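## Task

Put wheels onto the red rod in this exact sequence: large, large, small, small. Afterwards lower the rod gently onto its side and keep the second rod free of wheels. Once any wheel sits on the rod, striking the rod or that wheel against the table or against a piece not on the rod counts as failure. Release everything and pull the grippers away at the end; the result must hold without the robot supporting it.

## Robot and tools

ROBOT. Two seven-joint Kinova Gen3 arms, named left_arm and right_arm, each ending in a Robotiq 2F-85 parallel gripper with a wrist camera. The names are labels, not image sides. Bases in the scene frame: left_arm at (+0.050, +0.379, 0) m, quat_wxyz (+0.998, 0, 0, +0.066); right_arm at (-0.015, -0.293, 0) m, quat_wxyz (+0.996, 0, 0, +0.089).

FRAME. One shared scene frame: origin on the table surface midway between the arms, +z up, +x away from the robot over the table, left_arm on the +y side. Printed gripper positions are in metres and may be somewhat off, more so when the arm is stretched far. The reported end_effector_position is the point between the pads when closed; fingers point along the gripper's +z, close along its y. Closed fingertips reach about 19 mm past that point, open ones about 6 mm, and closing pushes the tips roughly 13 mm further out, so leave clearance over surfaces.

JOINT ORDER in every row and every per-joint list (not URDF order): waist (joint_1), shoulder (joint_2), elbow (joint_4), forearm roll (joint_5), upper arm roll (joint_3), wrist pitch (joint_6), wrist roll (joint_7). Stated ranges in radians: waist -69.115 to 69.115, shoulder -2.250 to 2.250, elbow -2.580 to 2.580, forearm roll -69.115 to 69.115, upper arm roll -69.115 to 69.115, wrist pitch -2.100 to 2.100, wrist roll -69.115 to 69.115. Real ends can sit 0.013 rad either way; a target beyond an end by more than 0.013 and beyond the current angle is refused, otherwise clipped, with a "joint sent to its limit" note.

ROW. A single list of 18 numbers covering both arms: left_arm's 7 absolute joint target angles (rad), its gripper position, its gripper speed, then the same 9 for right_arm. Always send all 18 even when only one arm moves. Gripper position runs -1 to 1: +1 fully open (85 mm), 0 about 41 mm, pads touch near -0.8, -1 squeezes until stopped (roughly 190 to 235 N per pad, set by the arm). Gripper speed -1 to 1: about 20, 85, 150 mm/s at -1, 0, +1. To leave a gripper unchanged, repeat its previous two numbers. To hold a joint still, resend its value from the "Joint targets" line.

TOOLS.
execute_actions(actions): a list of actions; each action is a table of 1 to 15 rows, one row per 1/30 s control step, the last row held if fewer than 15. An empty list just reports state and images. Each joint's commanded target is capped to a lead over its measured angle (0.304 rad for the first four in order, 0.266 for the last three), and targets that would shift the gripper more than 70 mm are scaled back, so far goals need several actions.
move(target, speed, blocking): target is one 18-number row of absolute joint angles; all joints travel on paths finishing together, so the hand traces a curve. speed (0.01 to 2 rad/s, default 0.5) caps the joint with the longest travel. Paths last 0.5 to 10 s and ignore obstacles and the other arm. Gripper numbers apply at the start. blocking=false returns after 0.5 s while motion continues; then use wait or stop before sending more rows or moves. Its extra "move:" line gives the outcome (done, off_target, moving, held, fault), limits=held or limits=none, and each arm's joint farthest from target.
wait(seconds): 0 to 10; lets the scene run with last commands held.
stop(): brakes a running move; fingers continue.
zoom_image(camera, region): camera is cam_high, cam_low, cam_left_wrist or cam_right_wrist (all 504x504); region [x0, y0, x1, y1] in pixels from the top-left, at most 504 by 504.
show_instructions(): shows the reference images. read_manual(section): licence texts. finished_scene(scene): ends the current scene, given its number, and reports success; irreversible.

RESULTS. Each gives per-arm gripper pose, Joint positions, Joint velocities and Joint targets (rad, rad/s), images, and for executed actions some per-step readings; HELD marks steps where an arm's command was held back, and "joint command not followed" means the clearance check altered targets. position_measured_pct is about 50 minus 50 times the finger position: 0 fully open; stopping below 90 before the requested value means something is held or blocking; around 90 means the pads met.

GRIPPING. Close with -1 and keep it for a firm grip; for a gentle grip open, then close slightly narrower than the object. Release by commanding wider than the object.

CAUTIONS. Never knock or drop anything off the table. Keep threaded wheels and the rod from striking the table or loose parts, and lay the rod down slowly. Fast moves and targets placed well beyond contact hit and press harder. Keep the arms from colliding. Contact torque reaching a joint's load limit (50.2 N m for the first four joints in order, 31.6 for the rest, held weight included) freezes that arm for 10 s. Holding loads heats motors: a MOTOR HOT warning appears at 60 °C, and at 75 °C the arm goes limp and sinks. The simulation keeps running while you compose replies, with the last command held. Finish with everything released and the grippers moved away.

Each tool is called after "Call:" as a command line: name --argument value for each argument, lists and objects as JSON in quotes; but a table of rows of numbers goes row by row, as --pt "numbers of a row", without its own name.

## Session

Call:
show_instructions

Call:
execute_actions --actions '[]'

Reference images for this scene: Rod-and-wheel set page 1.

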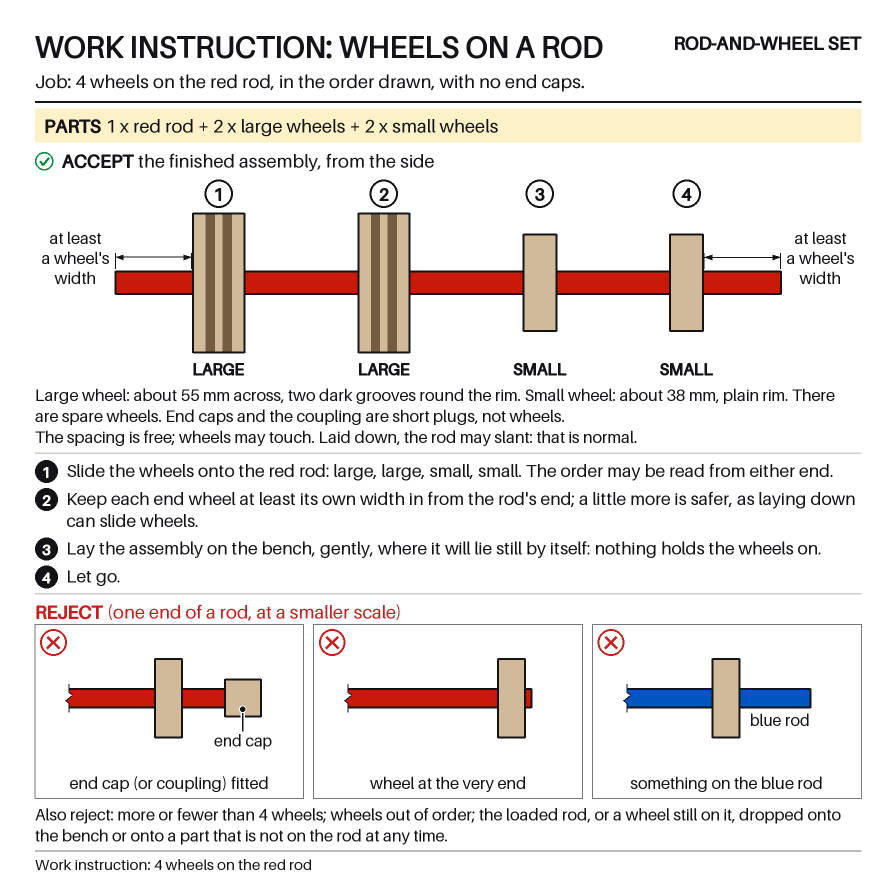

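Scene clock: 0.00 s.
left_arm: end_effector_position=(+0.2004, +0.5189, +0.3322) position_measured_pct=0.0 end_effector_quat_wxyz=(+0.214, -0.555, +0.803, -0.045) | right_arm: end_effector_position=(+0.5939, +0.2355, +0.1430) position_measured_pct=70.2 end_effector_quat_wxyz=(+0.257, -0.006, +0.966, +0.025)
Joint names: [waist, shoulder, elbow, forearm roll, upper arm roll, wrist pitch, wrist roll]
Joint positions: left_arm=[-0.859 -0.555  2.213  0.22  -0.197  1.164  1.548] | right_arm=[-0.801  1.124  0.668  0.05   0.353  0.991  0.68 ]
Joint velocities: left_arm=[-0. -0.  0. -0. -0.  0.  0.] | right_arm=[-0.     0.     0.002  0.     0.     0.     0.   ]
Motor temperatures (°C, as the motors report them): left_arm=[29 34 28 36 29 40 34] | right_arm=[33 32 28 32 26 30 40]
Joint targets: left_arm=[-0.859 -0.555 2.213 0.220 -0.197 1.164 1.548] | right_arm=[-0.801 1.124 0.668 0.050 0.353 0.991 0.680]

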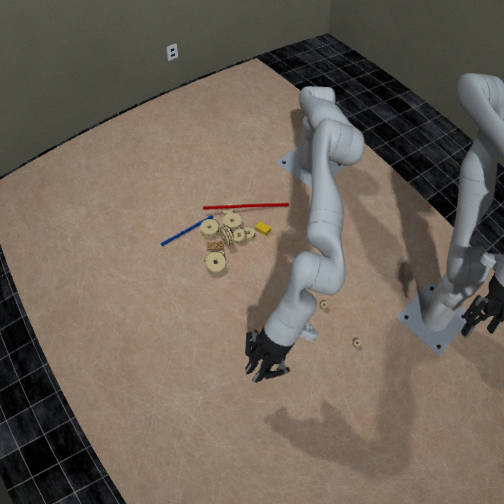

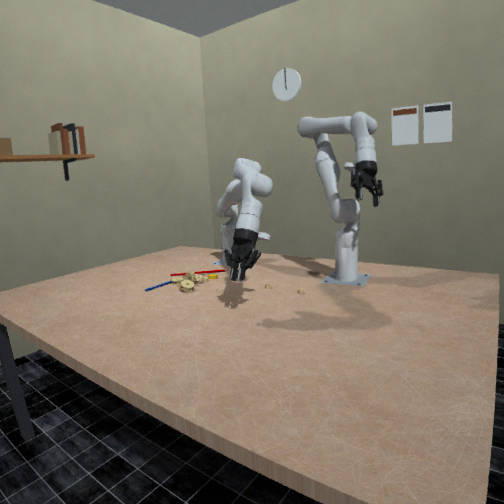

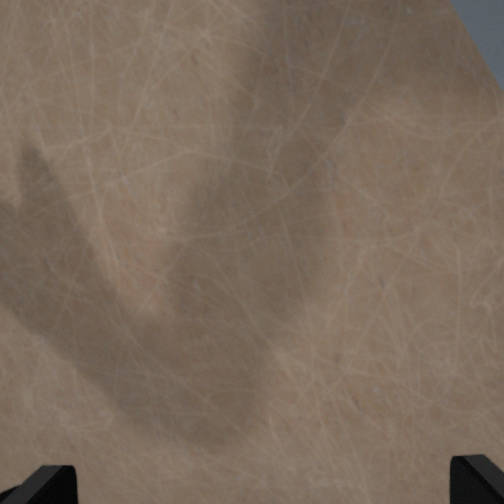

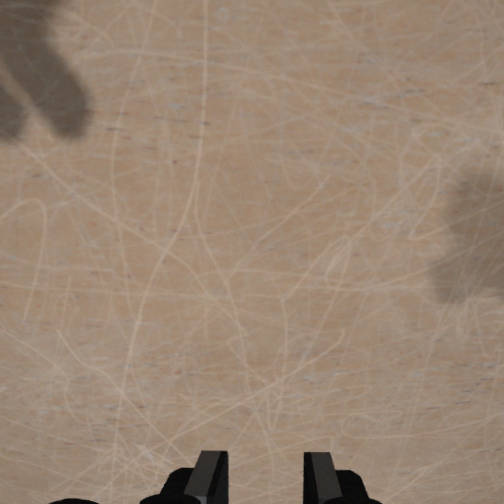

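Call:
move --target '[-0.859,-0.555,2.213,0.22,-0.197,1.164,1.548,1,0,-0.3044,0.1784,1.6746,0,0,1.2886,2.659,1,0.5]' --speed 1.2

Scene clock: 13.97 s.
left_arm: end_effector_position=(+0.2006, +0.5188, +0.3324) position_measured_pct=0.0 end_effector_quat_wxyz=(+0.214, -0.555, +0.803, -0.045) | right_arm: end_effector_position=(+0.3300, -0.1402, +0.3000) position_measured_pct=0.0 end_effector_quat_wxyz=(-0.000, -0.707, +0.707, +0.000)
Joint names: [waist, shoulder, elbow, forearm roll, upper arm roll, wrist pitch, wrist roll]
Joint positions: left_arm=[-0.859 -0.555  2.213  0.22  -0.197  1.164  1.548] | right_arm=[-0.305  0.179  1.675  0.     0.     1.289  2.659]
Joint velocities: left_arm=[ 0.001 -0.001 -0.     0.001  0.    -0.001  0.   ] | right_arm=[ 0.002 -0.003  0.001  0.001 -0.    -0.     0.   ]
Motor temperatures (°C, as the motors report them): left_arm=[29 34 28 36 29 40 34] | right_arm=[33 33 28 32 26 30 40]
Joint targets: left_arm=[-0.859 -0.555 2.213 0.220 -0.197 1.164 1.548] | right_arm=[-0.304 0.178 1.675 0.000 -0.000 1.289 2.659]
move: done; limits=none; left_arm: farthest joint: the waist, 0.000 radians from its target (0.000 radians at the start); right_arm: farthest joint: the waist, 0.000 radians from its target (0.496 radians at the start)

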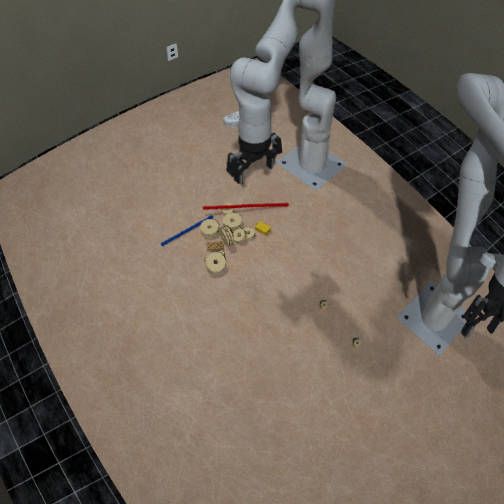

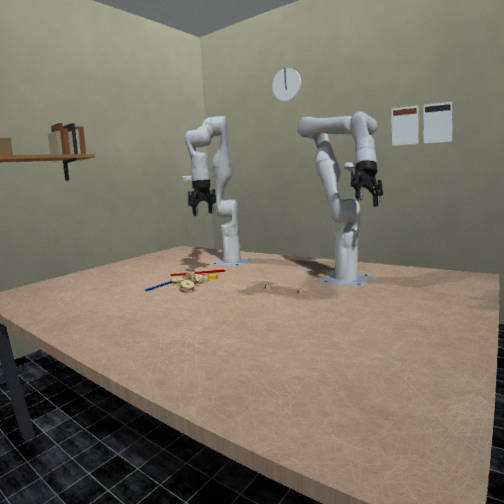

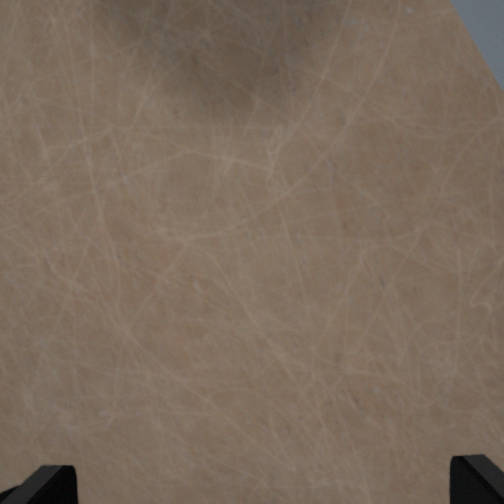

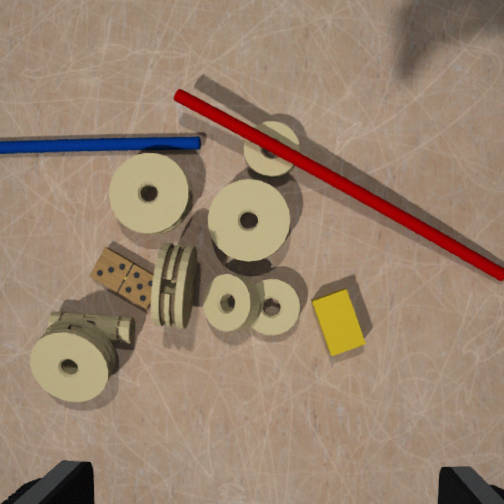

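Call:
zoom_image --camera "cam_high" --region '[290, 280, 390, 360]'

Call:
zoom_image --camera "cam_right_wrist" --region '[20, 80, 380, 420]'

Region (290, 280, 390, 360) of cam_high's 504x504 image, scaled by 5.040, with more detail than that image has; it fills the top 403 rows of this view, and the rest is white.

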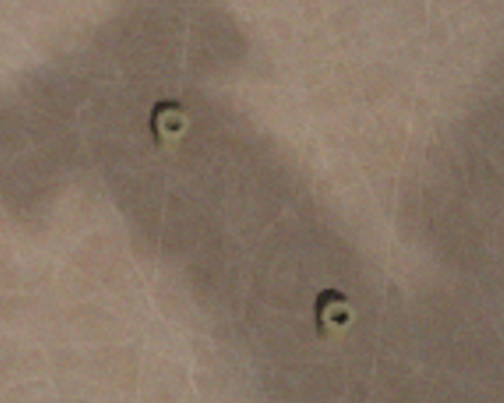

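Region (20, 80, 380, 420) of cam_right_wrist's 504x504 image, scaled by 1.400.

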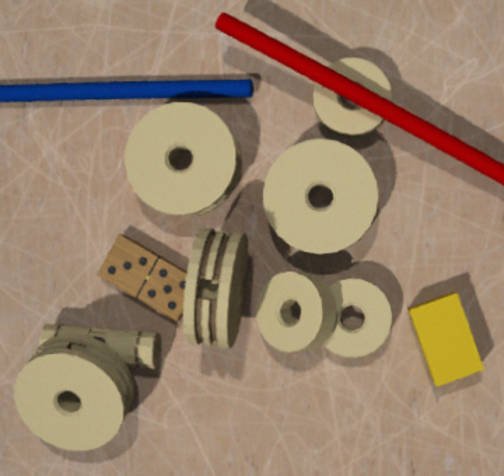

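Call:
move --target '[1.3336,1.017,0.6646,0,0,1.46,-0.8713,0.3,0,1.4,0.2727,1.5511,0,0,1.3178,2.659,1,0.5]' --speed 1.1

Scene clock: 44.23 s.
left_arm: end_effector_position=(+0.2690, -0.2547, +0.1602) position_measured_pct=34.9 end_effector_quat_wxyz=(+0.000, +0.969, -0.248, +0.000) | right_arm: end_effector_position=(+0.1047, -0.6941, +0.3000) position_measured_pct=0.0 end_effector_quat_wxyz=(-0.000, +0.066, +0.998, +0.000)
Joint names: [waist, shoulder, elbow, forearm roll, upper arm roll, wrist pitch, wrist roll]
Joint positions: left_arm=[ 1.333  1.017  0.665  0.     0.     1.46  -0.871] | right_arm=[1.4   0.273 1.551 0.    0.    1.318 2.659]
Joint velocities: left_arm=[ 0.004  0.003 -0.001  0.001  0.     0.     0.   ] | right_arm=[-0.  0.  0.  0. -0.  0.  0.]
Motor temperatures (°C, as the motors report them): left_arm=[29 34 29 36 29 40 34] | right_arm=[33 33 28 32 26 30 40]
Joint targets: left_arm=[1.334 1.017 0.665 0.000 0.000 1.460 -0.871] | right_arm=[1.400 0.273 1.551 0.000 0.000 1.318 2.659]
move: done; limits=none; left_arm: farthest joint: the waist, 0.000 radians from its target (2.193 radians at the start); right_arm: farthest joint: the waist, 0.000 radians from its target (1.704 radians at the start)

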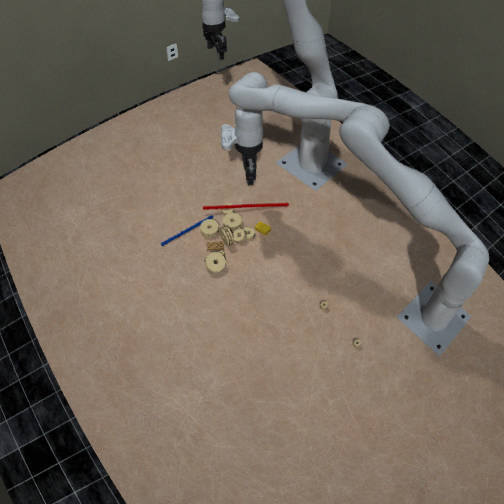

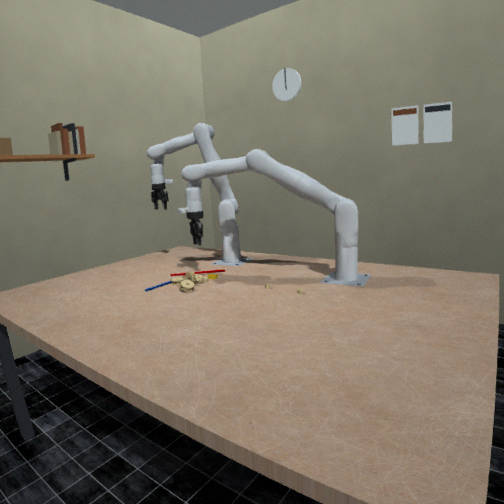

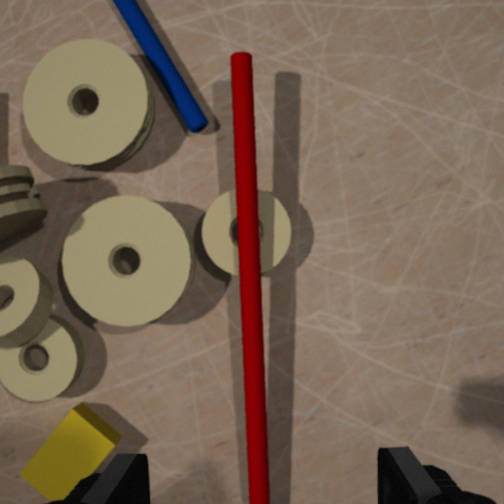

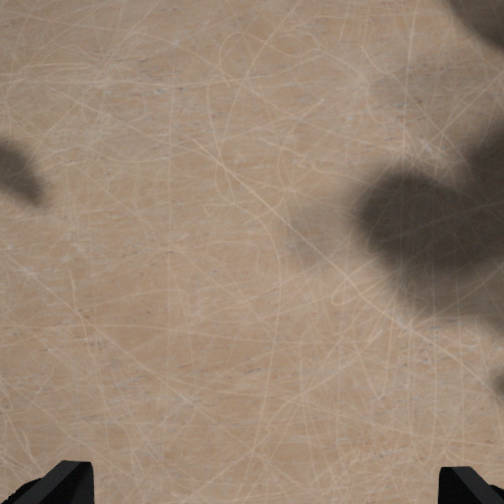

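Call:
move --target '[1.3278,1.0752,0.8313,0,0,1.2351,-0.8771,0.3,0,1.4,0.2727,1.5511,0,0,1.3178,2.659,1,0.5]' --speed 0.4

Scene clock: 49.50 s.
left_arm: end_effector_position=(+0.2712, -0.2503, +0.0700) position_measured_pct=34.9 end_effector_quat_wxyz=(-0.000, +0.969, -0.248, -0.000) | right_arm: end_effector_position=(+0.1047, -0.6941, +0.3000) position_measured_pct=0.0 end_effector_quat_wxyz=(-0.000, +0.066, +0.998, +0.000)
Joint names: [waist, shoulder, elbow, forearm roll, upper arm roll, wrist pitch, wrist roll]
Joint positions: left_arm=[ 1.328  1.075  0.831  0.     0.     1.235 -0.877] | right_arm=[1.4   0.273 1.551 0.    0.    1.318 2.659]
Joint velocities: left_arm=[-0.    -0.001 -0.     0.     0.    -0.001  0.   ] | right_arm=[-0.    -0.    -0.001  0.     0.     0.    -0.   ]
Motor temperatures (°C, as the motors report them): left_arm=[29 34 29 36 29 40 34] | right_arm=[33 33 28 32 26 30 40]
Joint targets: left_arm=[1.328 1.075 0.831 0.000 0.000 1.235 -0.877] | right_arm=[1.400 0.273 1.551 0.000 0.000 1.318 2.659]
move: done; limits=none; left_arm: farthest joint: the waist, 0.000 radians from its target (0.006 radians at the start); right_arm: farthest joint: the waist, 0.000 radians from its target (0.000 radians at the start)

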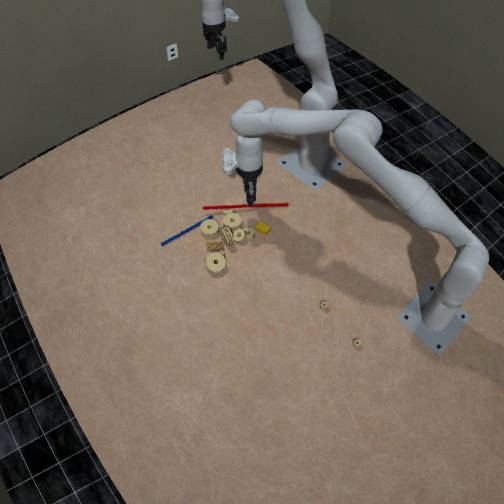

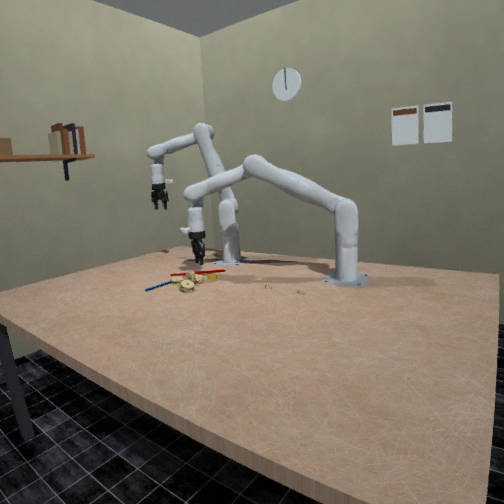

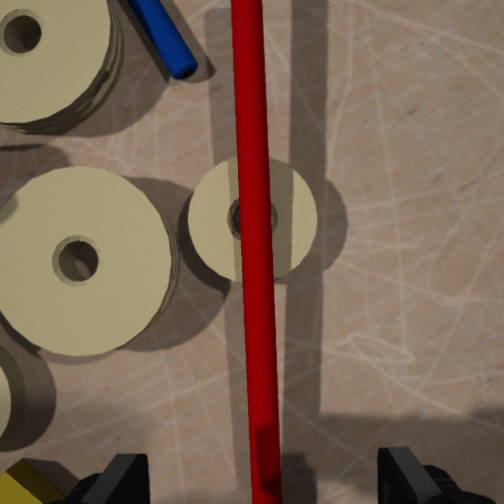

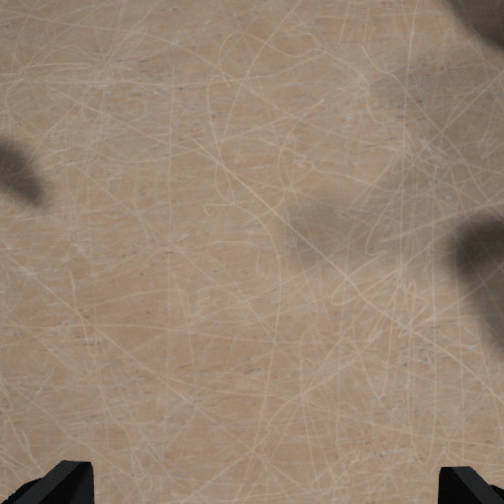

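Call:
move --target '[1.3278,1.1318,0.8664,0,0,1.1434,-0.8771,0.3,0,1.4,0.2727,1.5511,0,0,1.3178,2.659,1,0.5]' --speed 0.12

Scene clock: 52.67 s.
left_arm: end_effector_position=(+0.2712, -0.2503, +0.0221) position_measured_pct=34.9 end_effector_quat_wxyz=(+0.000, +0.969, -0.248, +0.000) | right_arm: end_effector_position=(+0.1047, -0.6941, +0.3000) position_measured_pct=0.0 end_effector_quat_wxyz=(-0.000, +0.066, +0.998, +0.000)
Joint names: [waist, shoulder, elbow, forearm roll, upper arm roll, wrist pitch, wrist roll]
Joint positions: left_arm=[ 1.328  1.132  0.866  0.    -0.     1.143 -0.877] | right_arm=[1.4   0.273 1.551 0.    0.    1.318 2.659]
Joint velocities: left_arm=[-0.     0.001 -0.    -0.001 -0.     0.     0.   ] | right_arm=[-0.     0.     0.001  0.    -0.    -0.    -0.   ]
Motor temperatures (°C, as the motors report them): left_arm=[29 34 29 36 29 40 34] | right_arm=[33 33 28 32 26 30 40]
Joint targets: left_arm=[1.328 1.132 0.866 0.000 0.000 1.143 -0.877] | right_arm=[1.400 0.273 1.551 0.000 0.000 1.318 2.659]
move: done; limits=none; left_arm: farthest joint: the waist, 0.000 radians from its target (0.000 radians at the start); right_arm: farthest joint: the waist, 0.000 radians from its target (0.000 radians at the start)

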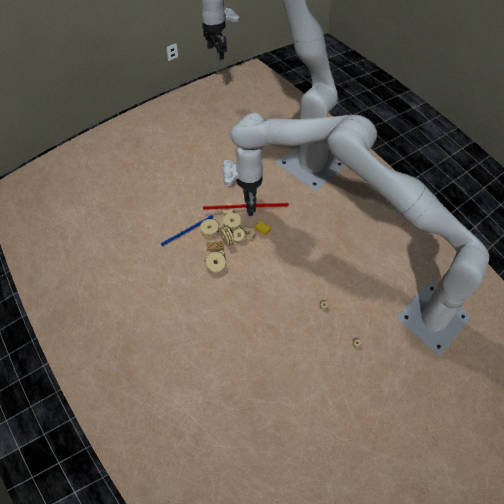

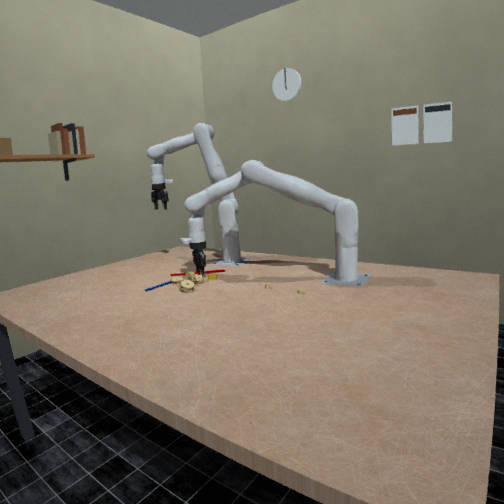

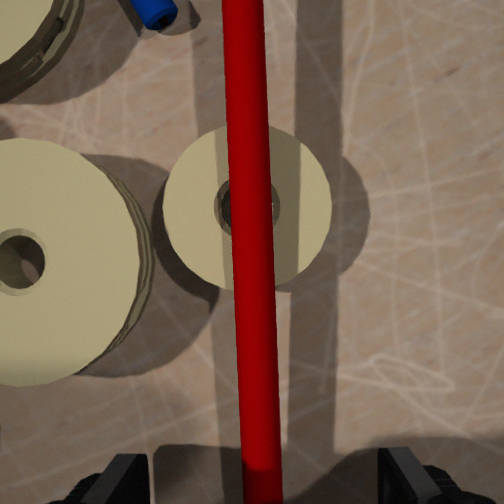

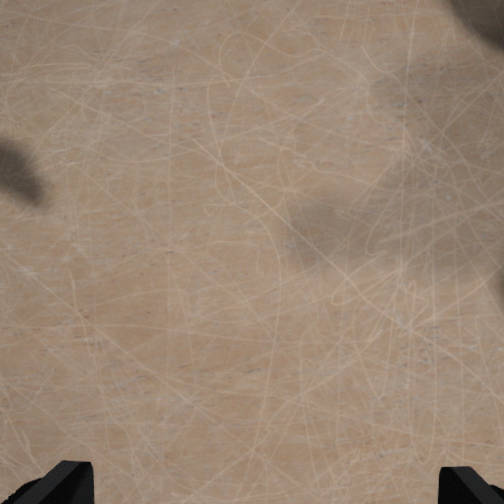

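Call:
execute_actions --actions '[[[1.3278,1.1318,0.8664,0,0,1.1434,-0.8771,-1,-0.3,1.4,0.2727,1.5511,0,0,1.3178,2.659,1,0.5]],[[1.3278,1.1318,0.8664,0,0,1.1434,-0.8771,-1,-0.3,1.4,0.2727,1.5511,0,0,1.3178,2.659,1,0.5]],[[1.3278,1.1318,0.8664,0,0,1.1434,-0.8771,-1,-0.3,1.4,0.2727,1.5511,0,0,1.3178,2.659,1,0.5]]]'

Scene clock: 60.33 s.
left_arm: end_effector_position=(+0.2712, -0.2504, +0.0223) position_measured_pct=85.7 end_effector_quat_wxyz=(+0.000, +0.969, -0.248, +0.000) | right_arm: end_effector_position=(+0.1047, -0.6941, +0.3000) position_measured_pct=0.0 end_effector_quat_wxyz=(-0.000, +0.066, +0.998, +0.000)
Joint names: [waist, shoulder, elbow, forearm roll, upper arm roll, wrist pitch, wrist roll]
Joint positions: left_arm=[ 1.328  1.131  0.866  0.     0.     1.144 -0.877] | right_arm=[1.4   0.273 1.551 0.    0.    1.318 2.659]
Joint velocities: left_arm=[ 0.001  0.     0.     0.     0.    -0.    -0.   ] | right_arm=[0.    0.    0.001 0.001 0.    0.    0.   ]
Motor temperatures (°C, as the motors report them): left_arm=[29 34 29 36 29 40 34] | right_arm=[33 33 28 32 26 30 40]
Joint targets: left_arm=[1.328 1.132 0.866 0.000 0.000 1.143 -0.877] | right_arm=[1.400 0.273 1.551 0.000 0.000 1.318 2.659]
Step readings (joint positions; steps 1 to 15: 1st action; 16 to 30: 2nd action; 31 to 45: 3rd action):
0: left_arm=[1.328 1.132 0.866 0.000 0.000 1.143 -0.877] | right_arm=[1.400 0.273 1.551 0.000 -0.000 1.318 2.659]
1: left_arm=[1.328 1.132 0.866 -0.000 0.000 1.143 -0.877] | right_arm=[1.400 0.273 1.551 0.000 0.000 1.318 2.659]
2: left_arm=[1.328 1.132 0.866 0.000 0.000 1.143 -0.877] | right_arm=[1.400 0.273 1.551 0.000 0.000 1.318 2.659]
4: left_arm=[1.328 1.132 0.866 0.000 0.000 1.143 -0.877] | right_arm=[1.400 0.273 1.551 0.000 0.000 1.318 2.659]
8: left_arm=[1.328 1.132 0.866 0.000 0.000 1.143 -0.877] | right_arm=[1.400 0.273 1.551 0.000 0.000 1.318 2.659]
15: left_arm=[1.328 1.132 0.866 0.000 0.000 1.143 -0.877] | right_arm=[1.400 0.273 1.551 0.000 0.000 1.318 2.659]
16: left_arm=[1.328 1.132 0.866 0.000 0.000 1.143 -0.877] | right_arm=[1.400 0.273 1.551 0.000 0.000 1.318 2.659]
17: left_arm=[1.328 1.132 0.866 0.000 0.000 1.143 -0.877] | right_arm=[1.400 0.273 1.551 0.000 0.000 1.318 2.659]
19: left_arm=[1.328 1.132 0.866 0.000 0.000 1.143 -0.877] | right_arm=[1.400 0.273 1.551 0.000 -0.000 1.318 2.659]
23: left_arm=[1.328 1.132 0.866 0.000 0.000 1.143 -0.877] | right_arm=[1.400 0.273 1.551 0.000 0.000 1.318 2.659]
30: left_arm=[1.328 1.131 0.866 0.000 0.000 1.144 -0.877] | right_arm=[1.400 0.273 1.551 0.000 -0.000 1.318 2.659]
31: left_arm=[1.328 1.131 0.866 0.000 0.000 1.144 -0.877] | right_arm=[1.400 0.273 1.551 0.000 -0.000 1.318 2.659]
32: left_arm=[1.328 1.131 0.866 0.000 0.000 1.144 -0.877] | right_arm=[1.400 0.273 1.551 0.000 0.000 1.318 2.659]
34: left_arm=[1.328 1.131 0.866 0.000 0.000 1.144 -0.877] | right_arm=[1.400 0.273 1.551 0.000 0.000 1.318 2.659]
38: left_arm=[1.328 1.131 0.866 0.000 0.000 1.144 -0.877] | right_arm=[1.400 0.273 1.551 0.000 0.000 1.318 2.659]
45: Joint positions above

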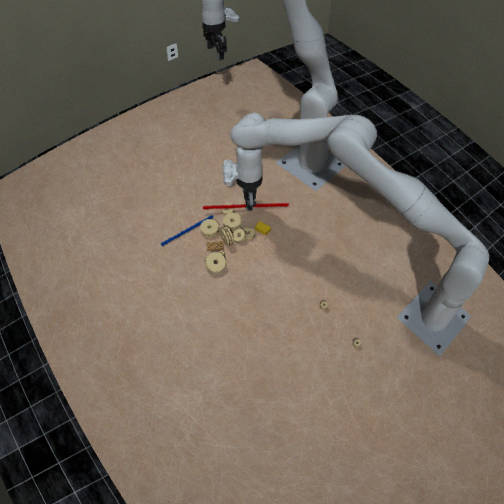

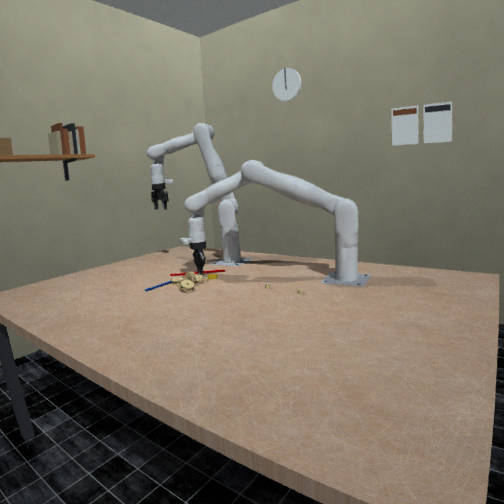

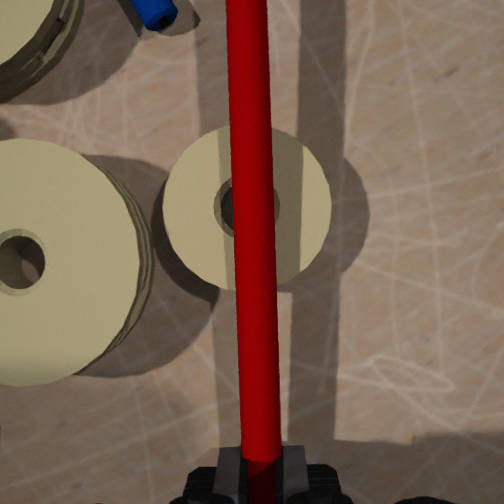

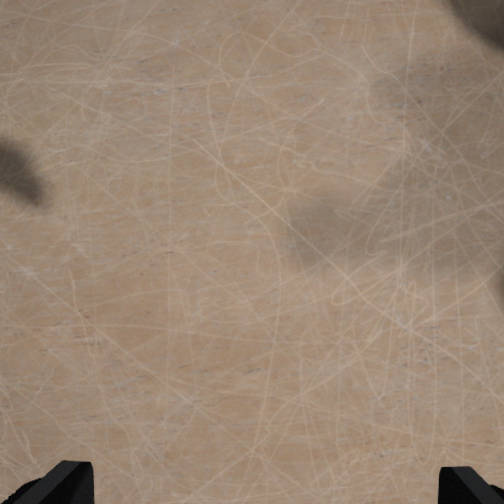

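Call:
move --target '[1.3278,1.017,0.6646,0,0,1.46,-0.8771,-1,-0.3,1.4,0.2727,1.5511,0,0,1.3178,2.659,1,0.5]' --speed 0.35

Call:
move --target '[0.9,0.5106,1.9644,0,0,-0.275,-1.5708,-1,-0.3,1.4,0.2727,1.5511,0,0,1.3178,2.659,1,0.5]' --speed 1.0

Call:
move --target '[0.892,1.1165,2.3097,0,0,-1.7662,-1.5708,-1,-0.3,1.4,0.2727,1.5511,0,0,1.3178,2.659,1,0.5]' --speed 0.9

Scene clock: 72.07 s.
left_arm: end_effector_position=(+0.2724, -0.2535, +0.1601) position_measured_pct=85.7 end_effector_quat_wxyz=(+0.000, +0.969, -0.248, +0.000) | right_arm: end_effector_position=(+0.1047, -0.6941, +0.3000) position_measured_pct=0.0 end_effector_quat_wxyz=(-0.000, +0.066, +0.998, +0.000)
Joint names: [waist, shoulder, elbow, forearm roll, upper arm roll, wrist pitch, wrist roll]
Joint positions: left_arm=[ 1.328  1.017  0.665 -0.    -0.     1.46  -0.877] | right_arm=[1.4   0.273 1.551 0.    0.    1.318 2.659]
Joint velocities: left_arm=[ 0.002  0.001  0.     0.    -0.     0.     0.   ] | right_arm=[ 0.     0.     0.001 -0.    -0.    -0.    -0.   ]
Motor temperatures (°C, as the motors report them): left_arm=[29 35 29 36 29 40 34] | right_arm=[33 33 28 32 26 30 40]
Joint targets: left_arm=[1.328 1.017 0.665 0.000 0.000 1.460 -0.877] | right_arm=[1.400 0.273 1.551 0.000 0.000 1.318 2.659]
move: done; limits=none; left_arm: farthest joint: the waist, 0.000 radians from its target (0.000 radians at the start); right_arm: farthest joint: the waist, 0.000 radians from its target (0.000 radians at the start)

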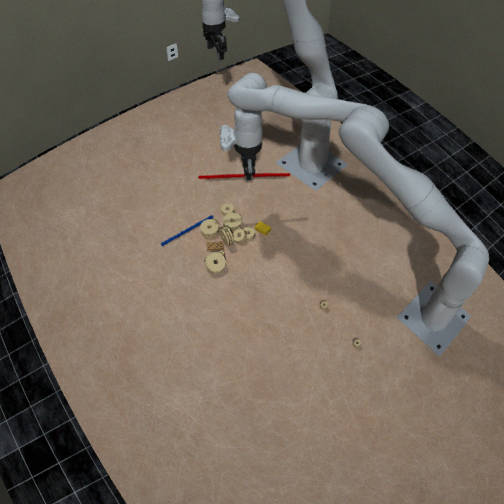

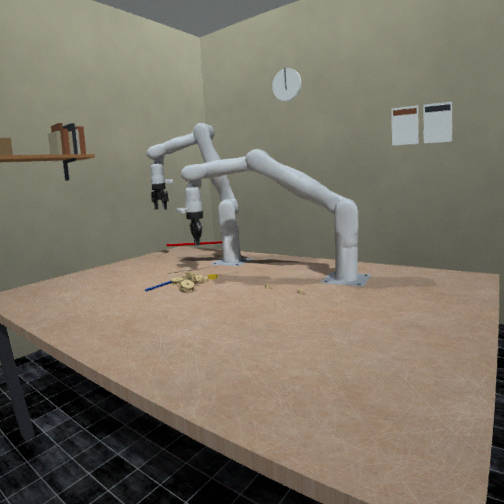

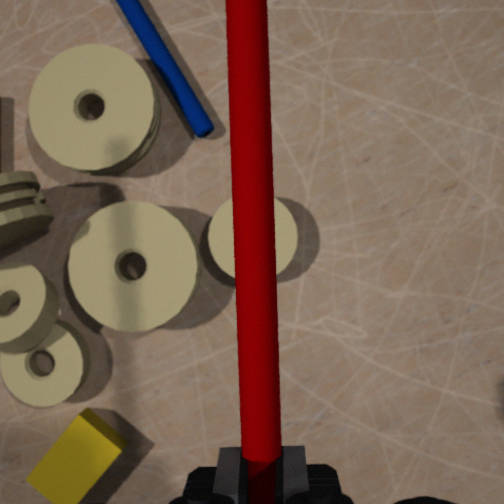

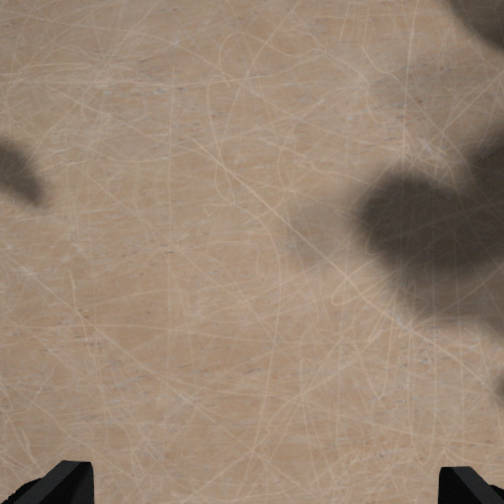

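Scene clock: 74.43 s.
left_arm: end_effector_position=(+0.5013, -0.0912, +0.2215) position_measured_pct=85.7 end_effector_quat_wxyz=(+0.170, +0.826, -0.334, +0.420) | right_arm: end_effector_position=(+0.1047, -0.6941, +0.3000) position_measured_pct=0.0 end_effector_quat_wxyz=(-0.000, +0.066, +0.998, +0.000)
Joint names: [waist, shoulder, elbow, forearm roll, upper arm roll, wrist pitch, wrist roll]
Joint positions: left_arm=[ 0.9    0.511  1.964  0.    -0.    -0.275 -1.571] | right_arm=[1.4   0.273 1.551 0.    0.    1.318 2.659]
Joint velocities: left_arm=[-0.002 -0.003  0.    -0.     0.    -0.001  0.001] | right_arm=[-0.     0.     0.001  0.001 -0.     0.     0.   ]
Motor temperatures (°C, as the motors report them): left_arm=[29 35 29 36 29 40 34] | right_arm=[33 33 28 32 26 30 40]
Joint targets: left_arm=[0.900 0.511 1.964 0.000 0.000 -0.275 -1.571] | right_arm=[1.400 0.273 1.551 0.000 0.000 1.318 2.659]
move: done; limits=none; left_arm: farthest joint: the waist, 0.000 radians from its target (0.428 radians at the start); right_arm: farthest joint: the waist, 0.000 radians from its target (0.000 radians at the start)

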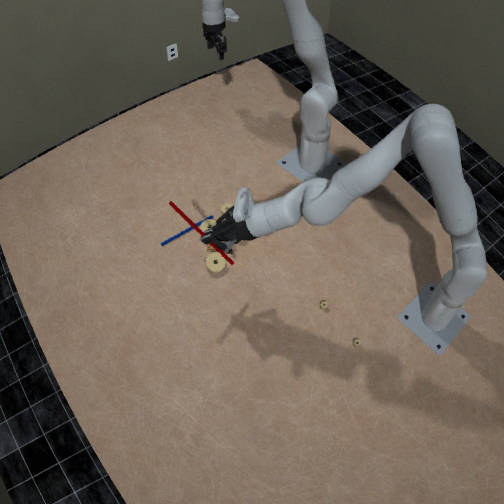

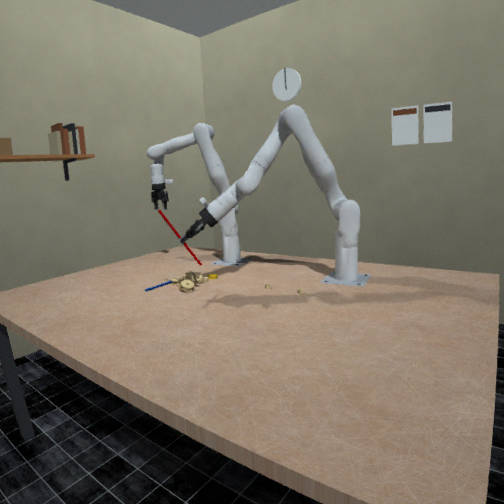

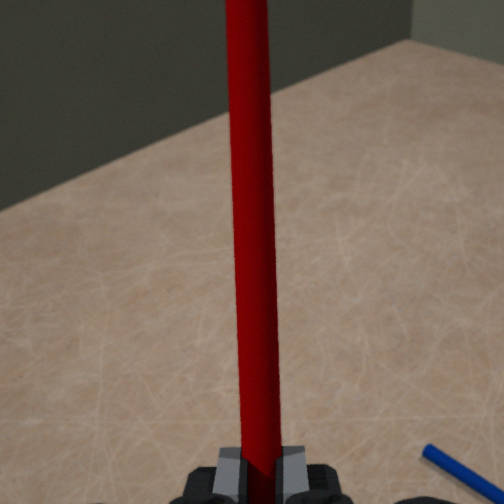

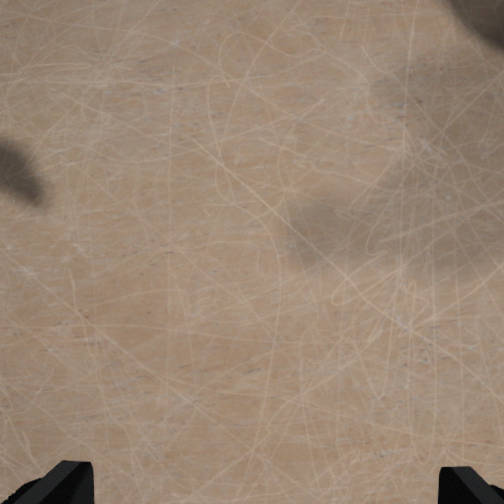

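Scene clock: 76.70 s.
left_arm: end_effector_position=(+0.4676, -0.0518, +0.1402) position_measured_pct=85.7 end_effector_quat_wxyz=(+0.250, +0.685, -0.273, +0.627) | right_arm: end_effector_position=(+0.1047, -0.6941, +0.3000) position_measured_pct=0.0 end_effector_quat_wxyz=(-0.000, +0.066, +0.998, +0.000)
Joint names: [waist, shoulder, elbow, forearm roll, upper arm roll, wrist pitch, wrist roll]
Joint positions: left_arm=[ 0.892  1.116  2.31  -0.    -0.    -1.766 -1.571] | right_arm=[ 1.4    0.273  1.551  0.    -0.     1.318  2.659]
Joint velocities: left_arm=[ 0.001  0.002  0.     0.     0.     0.    -0.   ] | right_arm=[-0.  0.  0. -0. -0.  0.  0.]
Motor temperatures (°C, as the motors report them): left_arm=[29 35 29 36 29 40 34] | right_arm=[33 33 28 32 26 30 40]
Joint targets: left_arm=[0.892 1.116 2.310 0.000 0.000 -1.766 -1.571] | right_arm=[1.400 0.273 1.551 0.000 0.000 1.318 2.659]
move: done; limits=none; left_arm: farthest joint: the waist, 0.000 radians from its target (0.008 radians at the start); right_arm: farthest joint: the waist, 0.000 radians from its target (0.000 radians at the start)

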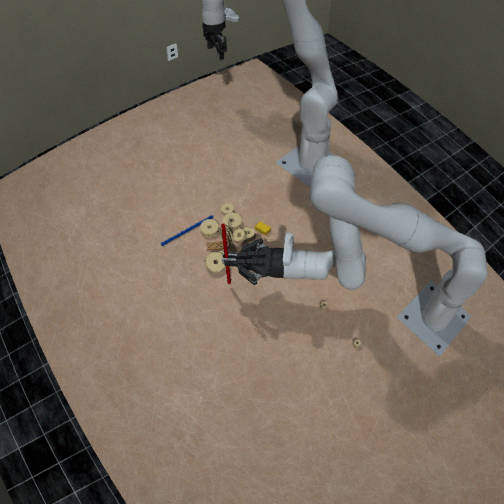

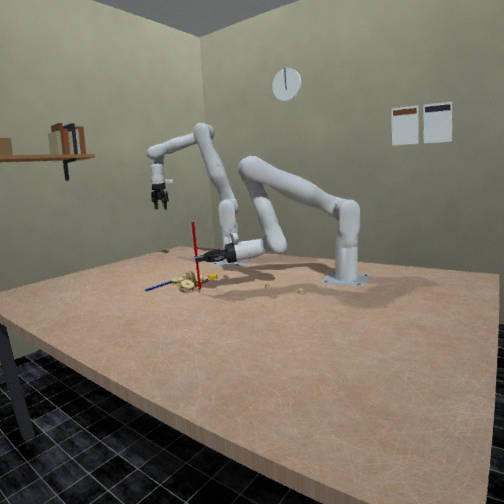

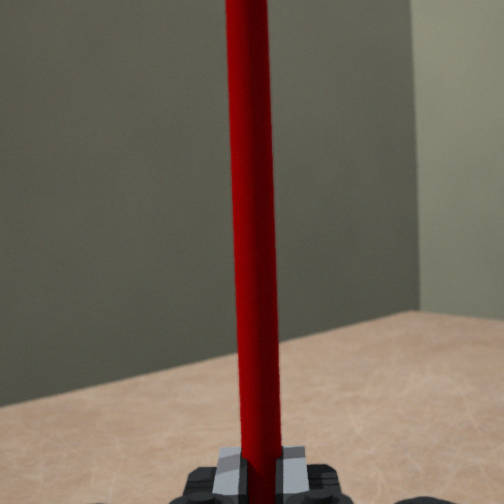

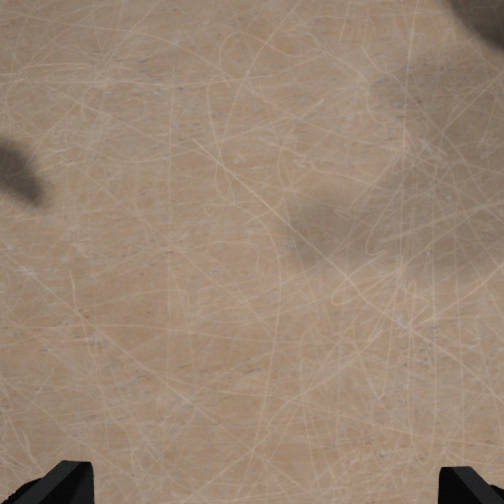

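Call:
move --target '[0.892,1.1165,2.3097,0,0,-1.7662,-1.5708,-1,-0.3,-0.3118,0.5741,0.8908,0,0,1.6767,3.4624,1,0.5]' --speed 1.1

Scene clock: 86.20 s.
left_arm: end_effector_position=(+0.4676, -0.0518, +0.1400) position_measured_pct=85.7 end_effector_quat_wxyz=(+0.250, +0.685, -0.274, +0.627) | right_arm: end_effector_position=(+0.4741, -0.0603, +0.3601) position_measured_pct=0.0 end_effector_quat_wxyz=(-0.000, +0.929, -0.371, -0.000)
Joint names: [waist, shoulder, elbow, forearm roll, upper arm roll, wrist pitch, wrist roll]
Joint positions: left_arm=[ 0.892  1.116  2.31  -0.     0.    -1.766 -1.571] | right_arm=[-0.312  0.574  0.891 -0.    -0.     1.677  3.462]
Joint velocities: left_arm=[ 0.001 -0.    -0.001 -0.001 -0.     0.    -0.   ] | right_arm=[-0.003  0.    -0.002 -0.     0.     0.    -0.   ]
Motor temperatures (°C, as the motors report them): left_arm=[29 35 29 36 29 40 34] | right_arm=[33 33 28 32 26 30 40]
Joint targets: left_arm=[0.892 1.116 2.310 0.000 0.000 -1.766 -1.571] | right_arm=[-0.312 0.574 0.891 0.000 0.000 1.677 3.462]
move: done; limits=none; left_arm: farthest joint: the waist, 0.000 radians from its target (0.000 radians at the start); right_arm: farthest joint: the waist, 0.000 radians from its target (1.712 radians at the start)

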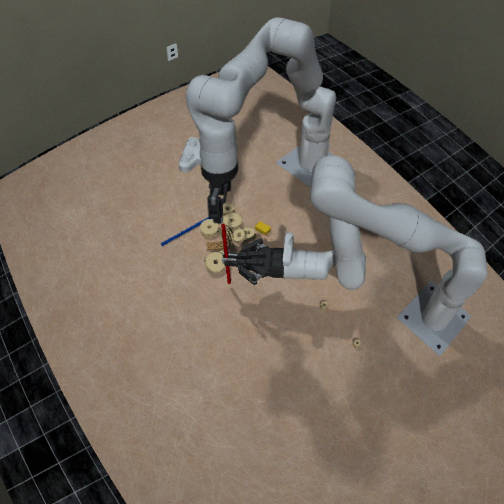

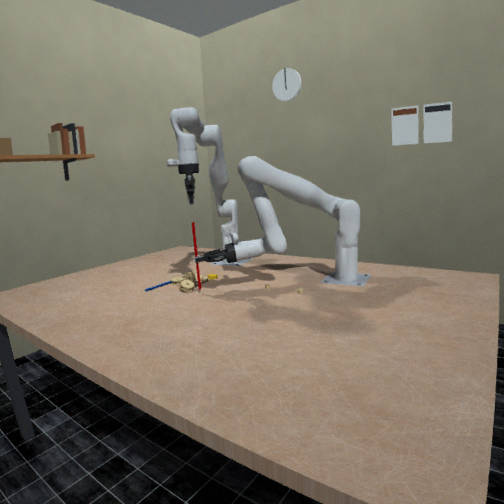

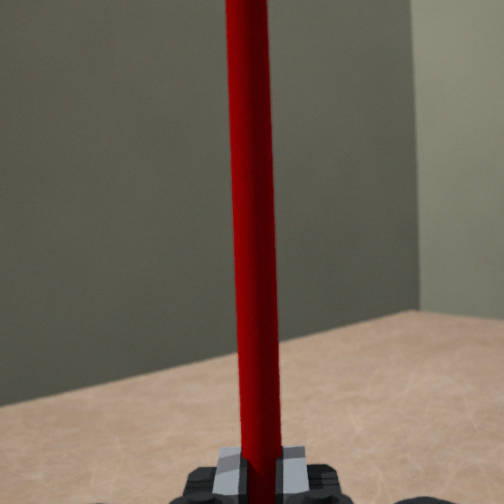

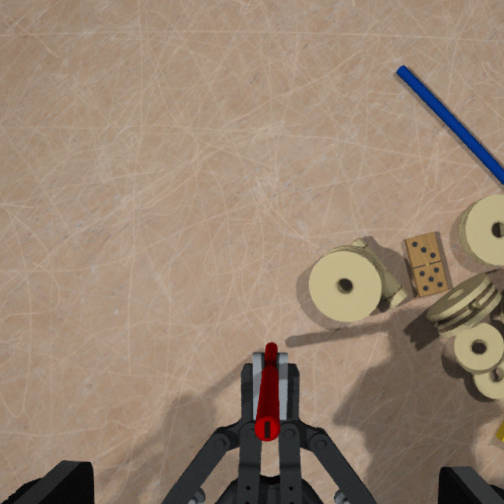

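Call:
zoom_image --camera "cam_right_wrist" --region '[210, 330, 330, 450]'

Call:
zoom_image --camera "cam_low" --region '[140, 180, 260, 300]'

Region (210, 330, 330, 450) of cam_right_wrist's 504x504 image, scaled by 4.200.

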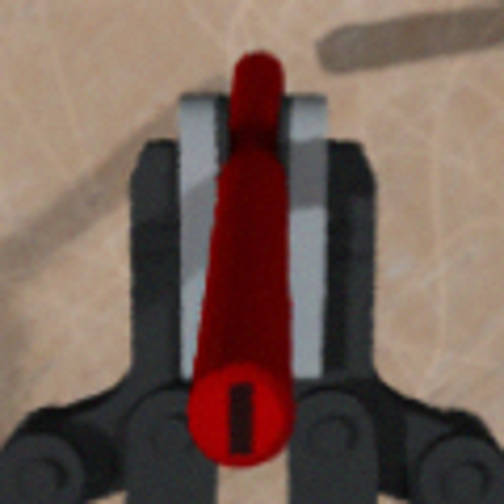

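Region (140, 180, 260, 300) of cam_low's 504x504 image, scaled by 4.200, with more detail than that image has.

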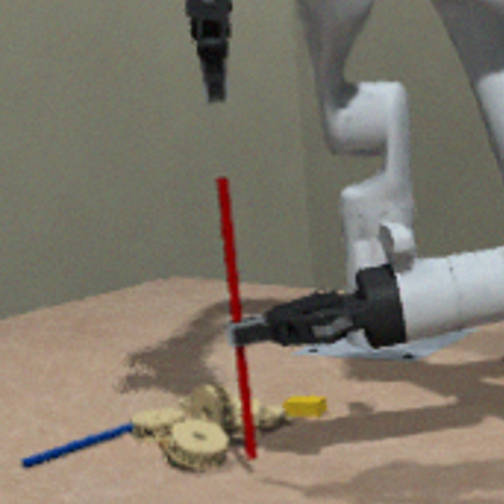

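Call:
execute_actions --actions '[]'

Scene clock: 107.07 s.
left_arm: end_effector_position=(+0.4676, -0.0518, +0.1400) position_measured_pct=85.7 end_effector_quat_wxyz=(+0.250, +0.685, -0.274, +0.627) | right_arm: end_effector_position=(+0.4740, -0.0602, +0.3600) position_measured_pct=0.0 end_effector_quat_wxyz=(+0.000, +0.929, -0.371, -0.000)
Joint names: [waist, shoulder, elbow, forearm roll, upper arm roll, wrist pitch, wrist roll]
Joint positions: left_arm=[ 0.892  1.116  2.31  -0.     0.    -1.766 -1.571] | right_arm=[-0.312  0.574  0.891  0.     0.     1.677  3.462]
Joint velocities: left_arm=[ 0.001 -0.001 -0.    -0.001 -0.     0.     0.   ] | right_arm=[-0.     0.    -0.001  0.    -0.     0.     0.   ]
Motor temperatures (°C, as the motors report them): left_arm=[29 35 29 36 29 40 34] | right_arm=[33 33 28 32 26 30 40]
Joint targets: left_arm=[0.892 1.116 2.310 0.000 0.000 -1.766 -1.571] | right_arm=[-0.312 0.574 0.891 0.000 0.000 1.677 3.462]

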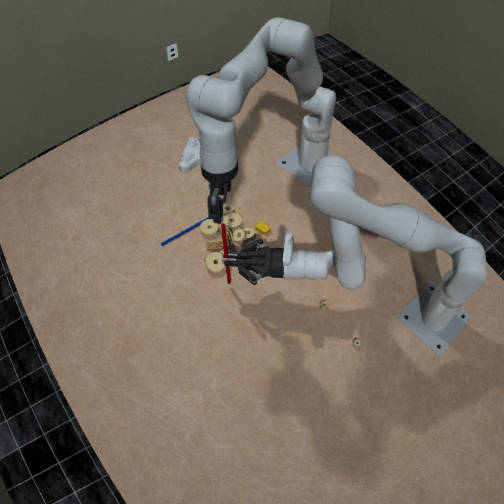

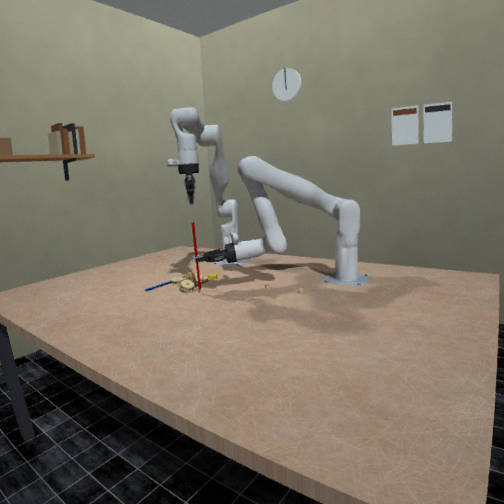

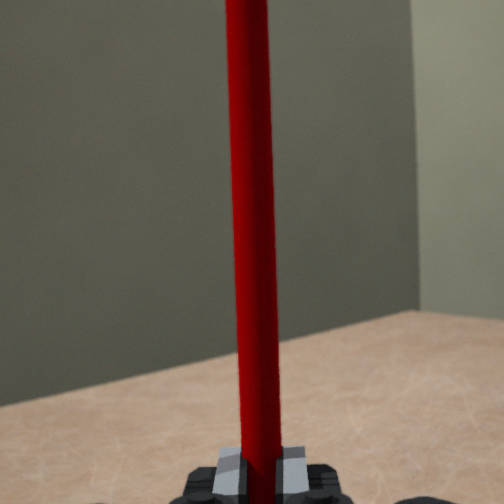

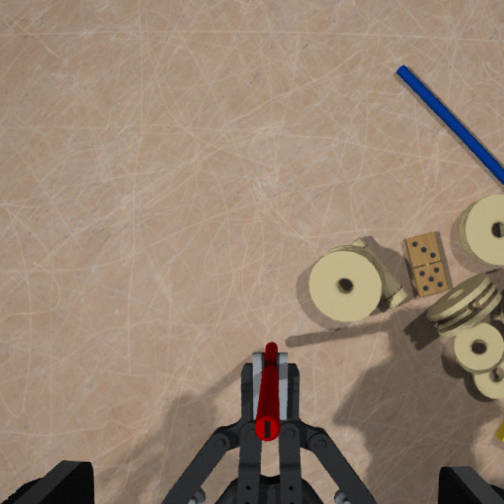

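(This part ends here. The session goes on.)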